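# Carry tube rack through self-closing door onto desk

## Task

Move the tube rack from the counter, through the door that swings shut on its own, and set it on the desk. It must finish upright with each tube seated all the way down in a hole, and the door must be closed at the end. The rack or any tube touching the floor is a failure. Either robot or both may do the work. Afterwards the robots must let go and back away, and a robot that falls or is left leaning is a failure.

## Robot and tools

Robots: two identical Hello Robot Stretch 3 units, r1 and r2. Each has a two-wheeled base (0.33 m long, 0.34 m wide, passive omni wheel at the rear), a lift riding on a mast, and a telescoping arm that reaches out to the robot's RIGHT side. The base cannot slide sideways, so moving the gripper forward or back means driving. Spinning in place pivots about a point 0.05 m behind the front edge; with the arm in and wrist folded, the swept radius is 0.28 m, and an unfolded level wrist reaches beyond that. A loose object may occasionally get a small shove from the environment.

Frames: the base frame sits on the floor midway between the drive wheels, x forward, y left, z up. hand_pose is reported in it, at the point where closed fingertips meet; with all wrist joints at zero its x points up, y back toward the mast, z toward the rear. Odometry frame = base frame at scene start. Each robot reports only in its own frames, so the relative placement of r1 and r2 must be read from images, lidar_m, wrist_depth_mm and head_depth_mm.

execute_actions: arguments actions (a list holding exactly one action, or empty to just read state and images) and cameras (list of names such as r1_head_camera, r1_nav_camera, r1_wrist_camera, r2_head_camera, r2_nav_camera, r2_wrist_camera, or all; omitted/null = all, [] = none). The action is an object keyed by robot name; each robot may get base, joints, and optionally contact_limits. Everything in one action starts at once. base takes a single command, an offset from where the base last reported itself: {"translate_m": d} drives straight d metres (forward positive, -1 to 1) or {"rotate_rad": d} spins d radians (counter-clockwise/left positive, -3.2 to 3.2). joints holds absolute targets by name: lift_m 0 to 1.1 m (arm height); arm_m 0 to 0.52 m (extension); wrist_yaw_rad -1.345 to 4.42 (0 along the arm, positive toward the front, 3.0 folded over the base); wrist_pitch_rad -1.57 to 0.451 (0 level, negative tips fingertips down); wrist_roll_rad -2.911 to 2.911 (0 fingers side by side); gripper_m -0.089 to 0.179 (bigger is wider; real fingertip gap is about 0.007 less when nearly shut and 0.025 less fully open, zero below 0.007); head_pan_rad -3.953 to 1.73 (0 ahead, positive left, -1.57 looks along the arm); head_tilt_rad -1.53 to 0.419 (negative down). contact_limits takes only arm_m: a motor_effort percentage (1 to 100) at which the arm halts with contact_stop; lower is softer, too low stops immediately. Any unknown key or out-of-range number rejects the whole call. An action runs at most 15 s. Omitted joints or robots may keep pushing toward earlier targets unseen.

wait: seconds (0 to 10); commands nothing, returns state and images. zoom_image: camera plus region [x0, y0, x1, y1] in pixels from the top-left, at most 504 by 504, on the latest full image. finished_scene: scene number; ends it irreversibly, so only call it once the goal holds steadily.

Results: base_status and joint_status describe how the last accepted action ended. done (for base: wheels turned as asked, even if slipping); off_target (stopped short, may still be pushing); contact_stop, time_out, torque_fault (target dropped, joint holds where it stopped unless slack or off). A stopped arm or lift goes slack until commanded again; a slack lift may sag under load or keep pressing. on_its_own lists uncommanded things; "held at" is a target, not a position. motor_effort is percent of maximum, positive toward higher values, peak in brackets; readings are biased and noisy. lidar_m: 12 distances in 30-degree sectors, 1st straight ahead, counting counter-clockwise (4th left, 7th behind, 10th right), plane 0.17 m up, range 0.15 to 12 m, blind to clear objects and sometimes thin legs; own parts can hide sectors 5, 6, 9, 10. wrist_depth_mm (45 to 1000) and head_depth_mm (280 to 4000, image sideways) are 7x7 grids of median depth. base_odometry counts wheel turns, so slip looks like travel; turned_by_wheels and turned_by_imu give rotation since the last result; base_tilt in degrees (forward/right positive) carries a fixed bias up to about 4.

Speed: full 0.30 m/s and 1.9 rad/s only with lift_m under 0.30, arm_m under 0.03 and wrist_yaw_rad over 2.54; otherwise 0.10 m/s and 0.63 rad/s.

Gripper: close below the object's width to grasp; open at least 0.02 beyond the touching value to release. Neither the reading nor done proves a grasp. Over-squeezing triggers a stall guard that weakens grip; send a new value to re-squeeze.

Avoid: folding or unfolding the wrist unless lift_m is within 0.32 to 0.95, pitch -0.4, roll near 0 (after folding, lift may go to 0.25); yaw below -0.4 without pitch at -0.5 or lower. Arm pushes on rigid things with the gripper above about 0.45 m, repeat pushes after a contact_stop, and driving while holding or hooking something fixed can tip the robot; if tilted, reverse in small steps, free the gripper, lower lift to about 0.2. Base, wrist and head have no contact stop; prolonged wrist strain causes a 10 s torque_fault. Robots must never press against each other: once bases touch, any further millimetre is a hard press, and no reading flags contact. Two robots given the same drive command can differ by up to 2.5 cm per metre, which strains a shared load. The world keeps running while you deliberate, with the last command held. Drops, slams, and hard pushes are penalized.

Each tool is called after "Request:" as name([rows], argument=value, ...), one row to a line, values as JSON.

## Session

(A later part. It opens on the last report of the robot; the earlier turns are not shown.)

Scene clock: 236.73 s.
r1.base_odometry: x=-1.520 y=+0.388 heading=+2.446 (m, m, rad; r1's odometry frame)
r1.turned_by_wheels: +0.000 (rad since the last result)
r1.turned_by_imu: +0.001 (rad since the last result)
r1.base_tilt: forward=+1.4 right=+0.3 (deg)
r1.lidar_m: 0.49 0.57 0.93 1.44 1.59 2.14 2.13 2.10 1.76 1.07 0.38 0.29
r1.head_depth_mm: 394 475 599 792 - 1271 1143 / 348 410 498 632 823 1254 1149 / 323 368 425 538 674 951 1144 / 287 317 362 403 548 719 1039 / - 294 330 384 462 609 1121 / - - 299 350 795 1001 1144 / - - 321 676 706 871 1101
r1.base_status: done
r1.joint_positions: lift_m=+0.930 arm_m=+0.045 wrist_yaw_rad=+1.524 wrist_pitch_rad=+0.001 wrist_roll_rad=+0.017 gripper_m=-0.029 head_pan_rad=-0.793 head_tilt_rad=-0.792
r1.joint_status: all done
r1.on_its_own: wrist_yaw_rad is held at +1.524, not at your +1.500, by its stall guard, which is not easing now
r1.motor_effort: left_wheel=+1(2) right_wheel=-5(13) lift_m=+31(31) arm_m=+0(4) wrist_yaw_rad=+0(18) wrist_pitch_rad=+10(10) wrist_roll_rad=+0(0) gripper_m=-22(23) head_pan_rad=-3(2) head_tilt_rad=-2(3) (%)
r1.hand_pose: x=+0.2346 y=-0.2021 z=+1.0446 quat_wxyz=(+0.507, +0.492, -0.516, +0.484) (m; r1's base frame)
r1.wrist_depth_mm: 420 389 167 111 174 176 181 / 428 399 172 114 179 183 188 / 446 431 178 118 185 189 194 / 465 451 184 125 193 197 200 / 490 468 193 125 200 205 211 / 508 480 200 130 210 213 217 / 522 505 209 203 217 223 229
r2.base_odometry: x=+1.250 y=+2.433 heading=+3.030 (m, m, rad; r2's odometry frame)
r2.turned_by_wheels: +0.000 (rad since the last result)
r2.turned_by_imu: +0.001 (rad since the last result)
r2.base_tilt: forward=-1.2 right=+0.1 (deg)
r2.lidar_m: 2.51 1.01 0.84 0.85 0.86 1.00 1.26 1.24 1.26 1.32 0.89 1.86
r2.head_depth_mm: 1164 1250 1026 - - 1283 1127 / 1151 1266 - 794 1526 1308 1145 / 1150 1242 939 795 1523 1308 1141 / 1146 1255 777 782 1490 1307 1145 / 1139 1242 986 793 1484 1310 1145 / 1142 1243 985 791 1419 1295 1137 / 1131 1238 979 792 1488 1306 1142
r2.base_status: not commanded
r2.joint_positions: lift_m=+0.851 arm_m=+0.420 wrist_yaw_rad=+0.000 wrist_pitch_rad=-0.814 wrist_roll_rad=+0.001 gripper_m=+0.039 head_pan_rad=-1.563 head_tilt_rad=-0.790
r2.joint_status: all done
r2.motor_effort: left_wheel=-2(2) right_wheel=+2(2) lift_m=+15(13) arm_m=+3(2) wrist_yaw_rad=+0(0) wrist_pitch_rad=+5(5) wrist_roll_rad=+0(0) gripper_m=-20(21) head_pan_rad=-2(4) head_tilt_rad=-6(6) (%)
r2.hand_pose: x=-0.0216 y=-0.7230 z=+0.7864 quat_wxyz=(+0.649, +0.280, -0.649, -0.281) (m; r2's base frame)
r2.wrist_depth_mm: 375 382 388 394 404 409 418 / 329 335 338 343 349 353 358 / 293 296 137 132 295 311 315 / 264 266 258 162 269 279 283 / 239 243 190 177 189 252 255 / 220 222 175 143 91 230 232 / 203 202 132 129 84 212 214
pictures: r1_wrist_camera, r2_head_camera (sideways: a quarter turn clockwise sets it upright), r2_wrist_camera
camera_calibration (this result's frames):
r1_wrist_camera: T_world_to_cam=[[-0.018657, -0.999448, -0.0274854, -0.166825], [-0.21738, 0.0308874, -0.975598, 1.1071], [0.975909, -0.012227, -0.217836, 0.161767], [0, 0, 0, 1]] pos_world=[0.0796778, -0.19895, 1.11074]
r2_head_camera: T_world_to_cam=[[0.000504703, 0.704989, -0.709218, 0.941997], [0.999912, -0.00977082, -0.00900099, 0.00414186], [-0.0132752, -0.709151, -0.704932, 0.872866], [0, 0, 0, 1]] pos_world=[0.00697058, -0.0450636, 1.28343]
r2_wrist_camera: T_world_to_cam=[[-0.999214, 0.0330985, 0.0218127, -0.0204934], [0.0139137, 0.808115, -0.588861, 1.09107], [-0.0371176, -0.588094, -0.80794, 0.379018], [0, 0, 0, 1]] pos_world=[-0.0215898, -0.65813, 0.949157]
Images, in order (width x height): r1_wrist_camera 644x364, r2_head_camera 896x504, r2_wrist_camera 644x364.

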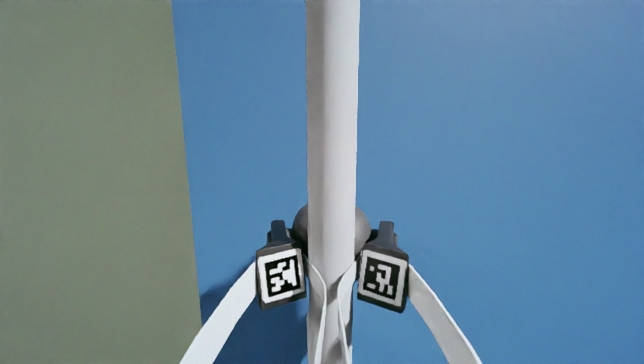

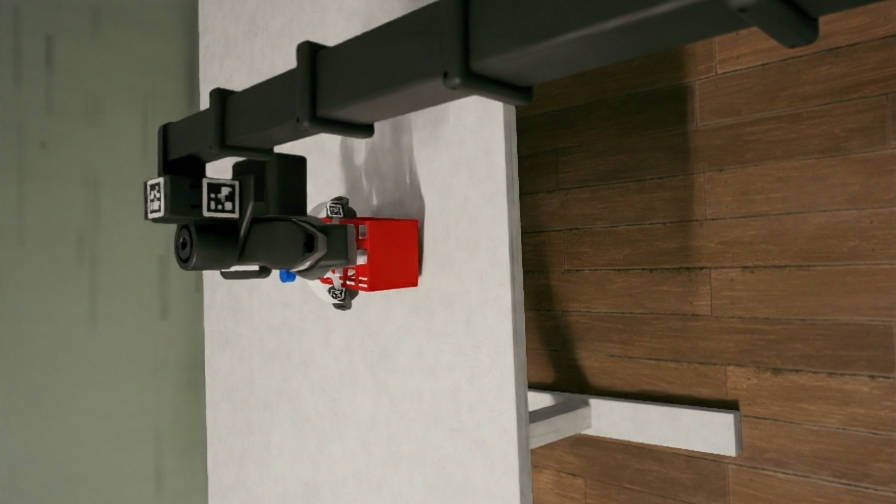

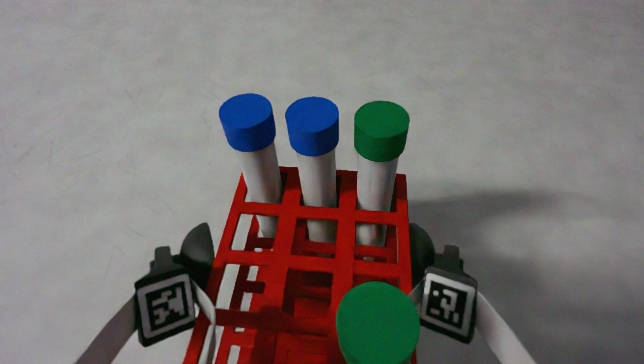

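Request:
execute_actions([
  {"r1":{"base":{"translate_m":0.1},"joints":{"arm_m":0.03}},"r2":{"joints":{"lift_m":0.843}}},
], cameras=[])

Request:
execute_actions([
  {"r1":{"base":{"translate_m":0.09}},"r2":{"joints":{"gripper_m":0.13}}},
], cameras=["r2_wrist_camera","r1_wrist_camera"])

Scene clock: 245.63 s.
r1.base_odometry: x=-1.597 y=+0.452 heading=+2.446 (m, m, rad; r1's odometry frame)
r1.turned_by_wheels: +0.000 (rad since the last result)
r1.turned_by_imu: +0.001 (rad since the last result)
r1.base_tilt: forward=+1.4 right=+0.3 (deg)
r1.lidar_m: 0.39 0.46 0.75 1.43 1.56 2.23 2.23 2.13 1.79 0.84 0.37 0.30
r1.head_depth_mm: 355 421 518 667 - 1255 1147 / 324 378 454 567 - 1161 1150 / 303 349 406 489 634 884 1133 / - 309 349 392 543 714 1040 / - 295 332 389 472 639 1103 / - - 305 367 585 755 1018 / - - 393 466 548 686 884
r1.base_status: done
r1.joint_positions: lift_m=+0.930 arm_m=+0.030 wrist_yaw_rad=+1.481 wrist_pitch_rad=+0.001 wrist_roll_rad=+0.017 gripper_m=-0.029 head_pan_rad=-0.793 head_tilt_rad=-0.792
r1.joint_status: all done
r1.on_its_own: wrist_yaw_rad is held at +1.476, not at your +1.500, by its stall guard, which is not easing now
r1.motor_effort: left_wheel=+0(4) right_wheel=-4(8) lift_m=+31(31) arm_m=-2(7) wrist_yaw_rad=-3(25) wrist_pitch_rad=+10(10) wrist_roll_rad=+0(0) gripper_m=-21(23) head_pan_rad=-2(3) head_tilt_rad=-3(3) (%)
r1.hand_pose: x=+0.2339 y=-0.1983 z=+1.0447 quat_wxyz=(+0.518, +0.481, -0.526, +0.473) (m; r1's base frame)
r1.wrist_depth_mm: 296 285 170 112 170 169 169 / 307 299 177 117 175 175 175 / 324 306 183 121 183 181 182 / 334 318 189 184 188 188 186 / 352 336 199 123 196 194 195 / 367 352 208 131 204 203 202 / 381 365 215 211 213 211 210
r2.base_odometry: x=+1.250 y=+2.433 heading=+3.030 (m, m, rad; r2's odometry frame)
r2.turned_by_wheels: +0.000 (rad since the last result)
r2.turned_by_imu: +0.001 (rad since the last result)
r2.base_tilt: forward=-1.2 right=+0.1 (deg)
r2.lidar_m: 2.51 1.01 0.84 0.82 0.83 1.00 1.26 1.24 1.26 1.32 0.89 1.86
r2.head_depth_mm: 1161 1250 1026 - - 1285 1124 / 1152 1269 - 787 1484 1312 1140 / 1151 1243 951 790 1524 1304 1146 / 1144 1254 772 783 1486 1308 1143 / 1136 1242 985 794 1485 1301 1142 / 1139 1240 981 792 1426 1290 1140 / 1130 1241 983 789 1477 1304 1135
r2.base_status: not commanded
r2.joint_positions: lift_m=+0.844 arm_m=+0.420 wrist_yaw_rad=+0.000 wrist_pitch_rad=-0.814 wrist_roll_rad=+0.001 gripper_m=+0.039 head_pan_rad=-1.563 head_tilt_rad=-0.790
r2.joint_status: all done
r2.motor_effort: left_wheel=-2(2) right_wheel=+2(2) lift_m=+14(15) arm_m=+2(2) wrist_yaw_rad=+0(0) wrist_pitch_rad=+6(6) wrist_roll_rad=-1(0) gripper_m=-21(22) head_pan_rad=-3(3) head_tilt_rad=-6(6) (%)
r2.hand_pose: x=-0.0216 y=-0.7230 z=+0.7794 quat_wxyz=(+0.649, +0.280, -0.649, -0.281) (m; r2's base frame)
r2.wrist_depth_mm: 364 371 377 383 391 397 404 / 320 326 328 334 338 344 348 / 284 287 137 132 286 304 308 / 256 259 250 163 262 271 272 / 233 235 189 159 189 245 247 / 213 216 176 143 91 223 224 / 197 196 132 129 84 205 208
pictures: none
No camera images: the call's "cameras" was empty. Leave "cameras" out to get every camera's image.

Scene clock: 247.57 s.
r1.base_odometry: x=-1.666 y=+0.510 heading=+2.446 (m, m, rad; r1's odometry frame)
r1.turned_by_wheels: +0.000 (rad since the last result)
r1.turned_by_imu: +0.001 (rad since the last result)
r1.base_tilt: forward=+1.4 right=+0.3 (deg)
r1.lidar_m: 0.32 0.36 0.60 1.44 1.54 2.32 2.32 2.14 1.80 0.69 0.36 0.31
r1.head_depth_mm: 331 388 472 589 - 1222 1145 / 309 359 429 524 652 1037 1145 / 297 343 386 380 619 843 1135 / - 309 352 433 539 713 1065 / - 295 335 396 488 629 877 / - 286 318 368 444 564 771 / - - 300 341 418 520 668
r1.base_status: done
r1.joint_positions: lift_m=+0.930 arm_m=+0.030 wrist_yaw_rad=+1.460 wrist_pitch_rad=+0.001 wrist_roll_rad=+0.017 gripper_m=-0.029 head_pan_rad=-0.793 head_tilt_rad=-0.792
r1.joint_status: not commanded
r1.on_its_own: wrist_yaw_rad is held at +1.476, not at your +1.500, by its stall guard, which is not easing now
r1.motor_effort: left_wheel=-2(2) right_wheel=-2(5) lift_m=+31(31) arm_m=-2(2) wrist_yaw_rad=+12(11) wrist_pitch_rad=+10(10) wrist_roll_rad=+0(0) gripper_m=-23(22) head_pan_rad=-3(2) head_tilt_rad=-2(3) (%)
r1.hand_pose: x=+0.2333 y=-0.2036 z=+1.0447 quat_wxyz=(+0.523, +0.475, -0.531, +0.468) (m; r1's base frame)
r1.wrist_depth_mm: 201 184 176 110 167 162 159 / 208 189 182 115 172 168 163 / 216 196 188 121 177 174 169 / 225 205 197 188 184 179 174 / 234 213 204 124 190 186 182 / 246 221 215 130 197 193 186 / 256 248 221 212 208 200 194
r2.base_odometry: x=+1.250 y=+2.433 heading=+3.030 (m, m, rad; r2's odometry frame)
r2.turned_by_wheels: +0.000 (rad since the last result)
r2.turned_by_imu: +0.000 (rad since the last result)
r2.base_tilt: forward=-1.3 right=+0.1 (deg)
r2.lidar_m: 2.51 1.01 0.82 0.78 0.81 1.00 1.26 1.24 1.26 1.32 0.89 1.87
r2.head_depth_mm: 1160 1257 1026 - - 1288 1122 / 1150 1272 - 783 1485 1311 1143 / 1146 1235 939 794 1526 1307 1146 / 1147 1255 813 783 1496 1311 1139 / 1141 1241 983 791 1489 1306 1142 / 1137 1246 985 793 1421 1301 1149 / 1129 1235 983 790 1492 1303 1141
r2.base_status: not commanded
r2.joint_positions: lift_m=+0.844 arm_m=+0.420 wrist_yaw_rad=+0.000 wrist_pitch_rad=-0.814 wrist_roll_rad=+0.001 gripper_m=+0.130 head_pan_rad=-1.563 head_tilt_rad=-0.790
r2.joint_status: all done
r2.motor_effort: left_wheel=-3(3) right_wheel=+2(2) lift_m=+14(14) arm_m=+2(3) wrist_yaw_rad=+0(0) wrist_pitch_rad=+6(6) wrist_roll_rad=-1(0) gripper_m=+1(92) head_pan_rad=-3(3) head_tilt_rad=-6(6) (%)
r2.hand_pose: x=-0.0216 y=-0.7230 z=+0.7794 quat_wxyz=(+0.649, +0.280, -0.649, -0.281) (m; r2's base frame)
r2.wrist_depth_mm: 365 370 379 380 391 394 403 / 319 323 330 332 338 344 346 / 285 288 135 283 292 303 307 / 257 257 250 166 258 270 274 / 232 237 226 162 233 244 247 / 214 - 178 148 214 228 226 / 200 195 135 134 92 202 208
pictures: r1_wrist_camera, r2_wrist_camera
camera_calibration (this result's frames):
r1_wrist_camera: T_world_to_cam=[[-0.0825078, -0.996212, -0.0274762, -0.152858], [-0.214652, 0.0446874, -0.975668, 1.10919], [0.973199, -0.0746024, -0.217526, 0.150633], [0, 0, 0, 1]] pos_world=[0.078882, -0.190608, 1.11077]
r2_wrist_camera: T_world_to_cam=[[-0.999214, 0.0331025, 0.0218129, -0.0203392], [0.013917, 0.808118, -0.588856, 1.08696], [-0.03712, -0.588089, -0.807944, 0.373392], [0, 0, 0, 1]] pos_world=[-0.0215902, -0.658131, 0.942185]
Images, in order (width x height): r1_wrist_camera 644x364, r2_wrist_camera 644x364.

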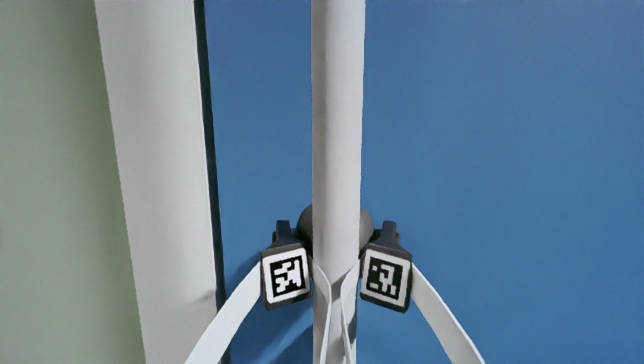

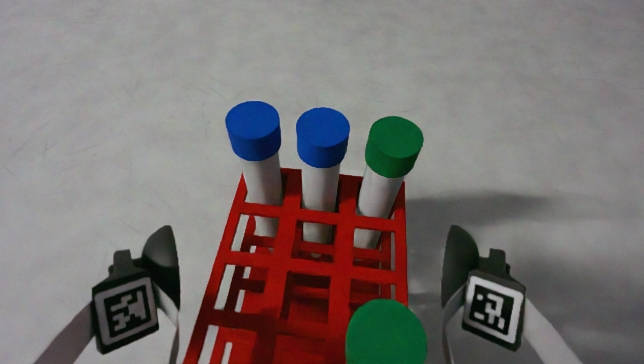

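Request:
execute_actions([
  {"r1":{"joints":{"gripper_m":0.12}},"r2":{"joints":{"lift_m":0.95}}},
], cameras=[])

Request:
execute_actions([
  {"r1":{"base":{"translate_m":-0.3}},"r2":{"joints":{"arm_m":0.05,"wrist_pitch_rad":-0.4}}},
], cameras=["r2_wrist_camera","r1_wrist_camera","r2_head_camera"])

Scene clock: 253.40 s.
r1.base_odometry: x=-1.666 y=+0.509 heading=+2.446 (m, m, rad; r1's odometry frame)
r1.turned_by_wheels: +0.000 (rad since the last result)
r1.turned_by_imu: +0.000 (rad since the last result)
r1.base_tilt: forward=+1.4 right=+0.3 (deg)
r1.lidar_m: 0.32 0.36 0.60 1.44 1.55 2.32 2.31 2.15 1.80 0.70 0.38 0.31
r1.head_depth_mm: 346 406 491 615 - 1229 1149 / 324 376 443 569 668 1112 1145 / 306 353 400 494 633 882 1133 / 291 323 359 414 574 753 1095 / - 308 355 407 514 643 880 / - 294 331 373 445 566 771 / - - 300 342 418 521 670
r1.base_status: not commanded
r1.joint_positions: lift_m=+0.930 arm_m=+0.030 wrist_yaw_rad=+1.479 wrist_pitch_rad=+0.001 wrist_roll_rad=+0.017 gripper_m=+0.120 head_pan_rad=-0.793 head_tilt_rad=-0.792
r1.joint_status: all done
r1.on_its_own: wrist_yaw_rad is held at +1.476, not at your +1.500, by its stall guard, which is not easing now
r1.motor_effort: left_wheel=-1(4) right_wheel=+1(6) lift_m=+31(31) arm_m=-2(2) wrist_yaw_rad=-2(12) wrist_pitch_rad=+10(10) wrist_roll_rad=+0(0) gripper_m=+1(96) head_pan_rad=-2(2) head_tilt_rad=-3(3) (%)
r1.hand_pose: x=+0.2338 y=-0.1988 z=+1.0447 quat_wxyz=(+0.518, +0.480, -0.527, +0.473) (m; r1's base frame)
r1.wrist_depth_mm: 203 186 189 185 179 173 168 / 212 194 194 191 185 178 173 / 220 200 202 196 190 184 178 / 231 209 211 204 197 189 183 / 241 233 221 212 205 196 189 / 252 245 224 220 213 - 197 / 263 248 232 229 222 214 202
r2.base_odometry: x=+1.250 y=+2.433 heading=+3.030 (m, m, rad; r2's odometry frame)
r2.turned_by_wheels: +0.000 (rad since the last result)
r2.turned_by_imu: +0.001 (rad since the last result)
r2.base_tilt: forward=-1.3 right=+0.1 (deg)
r2.lidar_m: 2.51 1.01 0.81 0.78 0.81 1.00 1.26 1.24 1.26 1.32 0.89 1.87
r2.head_depth_mm: 1135 - - 795 1517 1305 1144 / - 1199 986 794 1530 1309 1142 / - 1194 986 796 1530 1305 1146 / 1104 - 824 782 1494 1304 1142 / 1141 1246 984 792 1490 1307 1146 / 1138 1246 985 789 1414 1292 1138 / 1133 1239 978 789 1483 1301 1142
r2.base_status: not commanded
r2.joint_positions: lift_m=+0.949 arm_m=+0.420 wrist_yaw_rad=+0.000 wrist_pitch_rad=-0.814 wrist_roll_rad=+0.001 gripper_m=+0.130 head_pan_rad=-1.563 head_tilt_rad=-0.790
r2.joint_status: all done
r2.motor_effort: left_wheel=-3(3) right_wheel=+2(3) lift_m=+40(42) arm_m=+2(3) wrist_yaw_rad=+0(0) wrist_pitch_rad=+6(6) wrist_roll_rad=-1(1) gripper_m=+0(0) head_pan_rad=-3(3) head_tilt_rad=-6(6) (%)
r2.hand_pose: x=-0.0216 y=-0.7230 z=+0.8851 quat_wxyz=(+0.649, +0.280, -0.649, -0.281) (m; r2's base frame)
r2.wrist_depth_mm: 545 552 558 568 585 583 596 / 471 481 482 494 503 506 515 / 420 428 432 436 442 450 454 / 380 386 390 391 400 400 405 / 344 350 350 353 358 365 365 / 316 - 319 249 326 338 335 / 293 290 291 259 302 299 311
pictures: none
No camera images: the call's "cameras" was empty. Leave "cameras" out to get every camera's image.

Scene clock: 257.57 s.
r1.base_odometry: x=-1.436 y=+0.317 heading=+2.446 (m, m, rad; r1's odometry frame)
r1.turned_by_wheels: +0.000 (rad since the last result)
r1.turned_by_imu: -0.002 (rad since the last result)
r1.base_tilt: forward=+1.4 right=+0.3 (deg)
r1.lidar_m: 0.60 0.69 1.13 1.45 1.61 2.03 2.02 2.08 1.74 1.34 0.73 0.61
r1.head_depth_mm: 715 839 1018 1273 - 1249 1142 / 671 780 914 1177 1387 1280 1147 / 630 724 837 1039 1307 1305 1155 / 593 676 789 937 1190 1315 1158 / 562 636 735 842 1069 1270 1162 / 534 599 685 790 960 1190 1161 / 508 558 644 744 872 1064 1170
r1.base_status: done
r1.joint_positions: lift_m=+0.930 arm_m=+0.030 wrist_yaw_rad=+1.479 wrist_pitch_rad=+0.001 wrist_roll_rad=+0.017 gripper_m=+0.120 head_pan_rad=-0.793 head_tilt_rad=-0.792
r1.joint_status: not commanded
r1.on_its_own: wrist_yaw_rad is held at +1.476, not at your +1.500, by its stall guard, which is not easing now
r1.motor_effort: left_wheel=+0(4) right_wheel=+1(1) lift_m=+31(31) arm_m=-2(2) wrist_yaw_rad=-2(2) wrist_pitch_rad=+10(10) wrist_roll_rad=+0(0) gripper_m=+0(0) head_pan_rad=-2(3) head_tilt_rad=-2(2) (%)
r1.hand_pose: x=+0.2338 y=-0.1988 z=+1.0447 quat_wxyz=(+0.518, +0.480, -0.527, +0.473) (m; r1's base frame)
r1.wrist_depth_mm: 516 478 466 453 443 423 417 / 535 514 489 470 459 442 424 / 547 532 502 487 462 449 439 / 570 557 529 500 483 471 456 / 584 573 539 523 505 486 475 / 621 593 554 543 523 - 483 / 664 616 589 573 550 527 499
r2.base_odometry: x=+1.250 y=+2.433 heading=+3.030 (m, m, rad; r2's odometry frame)
r2.turned_by_wheels: +0.000 (rad since the last result)
r2.turned_by_imu: +0.001 (rad since the last result)
r2.base_tilt: forward=-1.1 right=+0.0 (deg)
r2.lidar_m: 2.51 1.01 0.81 0.78 0.81 1.00 1.26 1.24 1.26 1.32 0.89 1.87
r2.head_depth_mm: 1159 1252 - - - 1301 1146 / 1154 1252 1102 - - 1283 1142 / 1151 1245 1059 - - 1285 1144 / 1145 1244 1060 - 1493 1312 1140 / 1144 1246 983 769 1482 1308 1143 / 1136 1243 983 791 1423 1289 1142 / 1128 1240 982 790 1484 1303 1139
r2.base_status: not commanded
r2.joint_positions: lift_m=+0.949 arm_m=+0.050 wrist_yaw_rad=+0.000 wrist_pitch_rad=-0.422 wrist_roll_rad=+0.001 gripper_m=+0.130 head_pan_rad=-1.563 head_tilt_rad=-0.790
r2.joint_status: all done
r2.motor_effort: left_wheel=-2(2) right_wheel=+2(2) lift_m=+40(40) arm_m=-2(2) wrist_yaw_rad=+0(0) wrist_pitch_rad=+10(9) wrist_roll_rad=-1(0) gripper_m=+0(0) head_pan_rad=-3(3) head_tilt_rad=-5(5) (%)
r2.hand_pose: x=-0.0215 y=-0.4191 z=+0.9611 quat_wxyz=(+0.691, +0.148, -0.691, -0.149) (m; r2's base frame)
r2.wrist_depth_mm: 932 922 921 914 939 933 954 / - - - - - - - / - 833 852 881 886 904 916 / - 656 660 548 686 683 700 / 524 539 537 461 545 565 562 / 443 - 453 456 462 484 475 / 392 375 389 396 396 387 406
pictures: r1_wrist_camera, r2_head_camera (sideways: a quarter turn clockwise sets it upright), r2_wrist_camera
camera_calibration (this result's frames):
r1_wrist_camera: T_world_to_cam=[[-0.0634115, -0.997609, -0.0274835, -0.152679], [-0.215453, 0.040574, -0.975671, 1.10846], [0.974453, -0.0559474, -0.217511, 0.153912], [0, 0, 0, 1]] pos_world=[0.0791588, -0.188677, 1.11077]
r2_head_camera: T_world_to_cam=[[0.000504786, 0.704989, -0.709218, 0.941997], [0.999912, -0.00977094, -0.00900099, 0.00414186], [-0.0132753, -0.709151, -0.704932, 0.872866], [0, 0, 0, 1]] pos_world=[0.00697057, -0.0450636, 1.28343]
r2_wrist_camera: T_world_to_cam=[[-0.999226, 0.0386109, 0.00751725, -0.0182467], [0.0137356, 0.521563, -0.853102, 1.08219], [-0.0368597, -0.852339, -0.521689, 0.313058], [0, 0, 0, 1]] pos_world=[-0.021558, -0.296895, 1.08668]
Images, in order (width x height): r1_wrist_camera 644x364, r2_head_camera 896x504, r2_wrist_camera 644x364.

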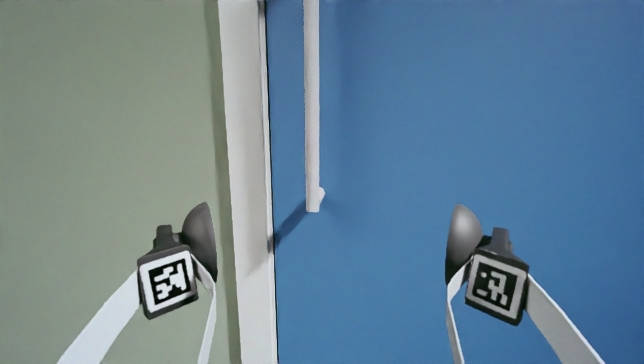

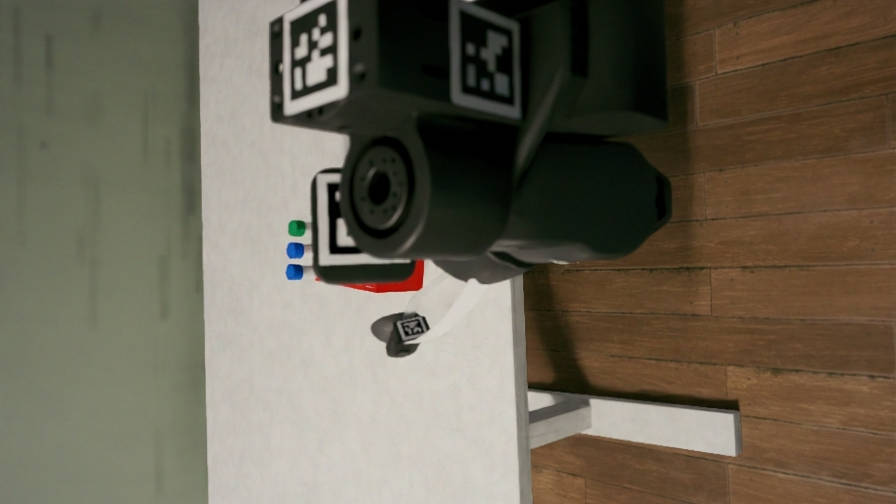

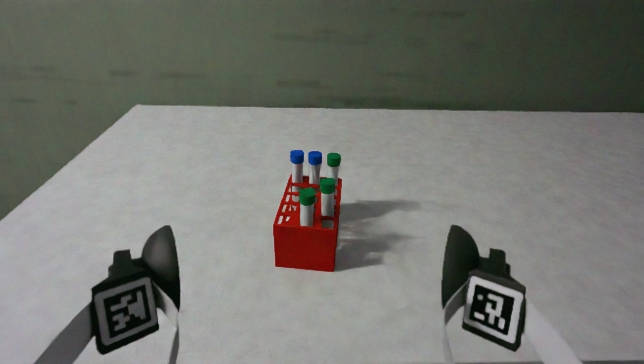

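Request:
finished_scene(scene=1)

The scene is finished: the task was done.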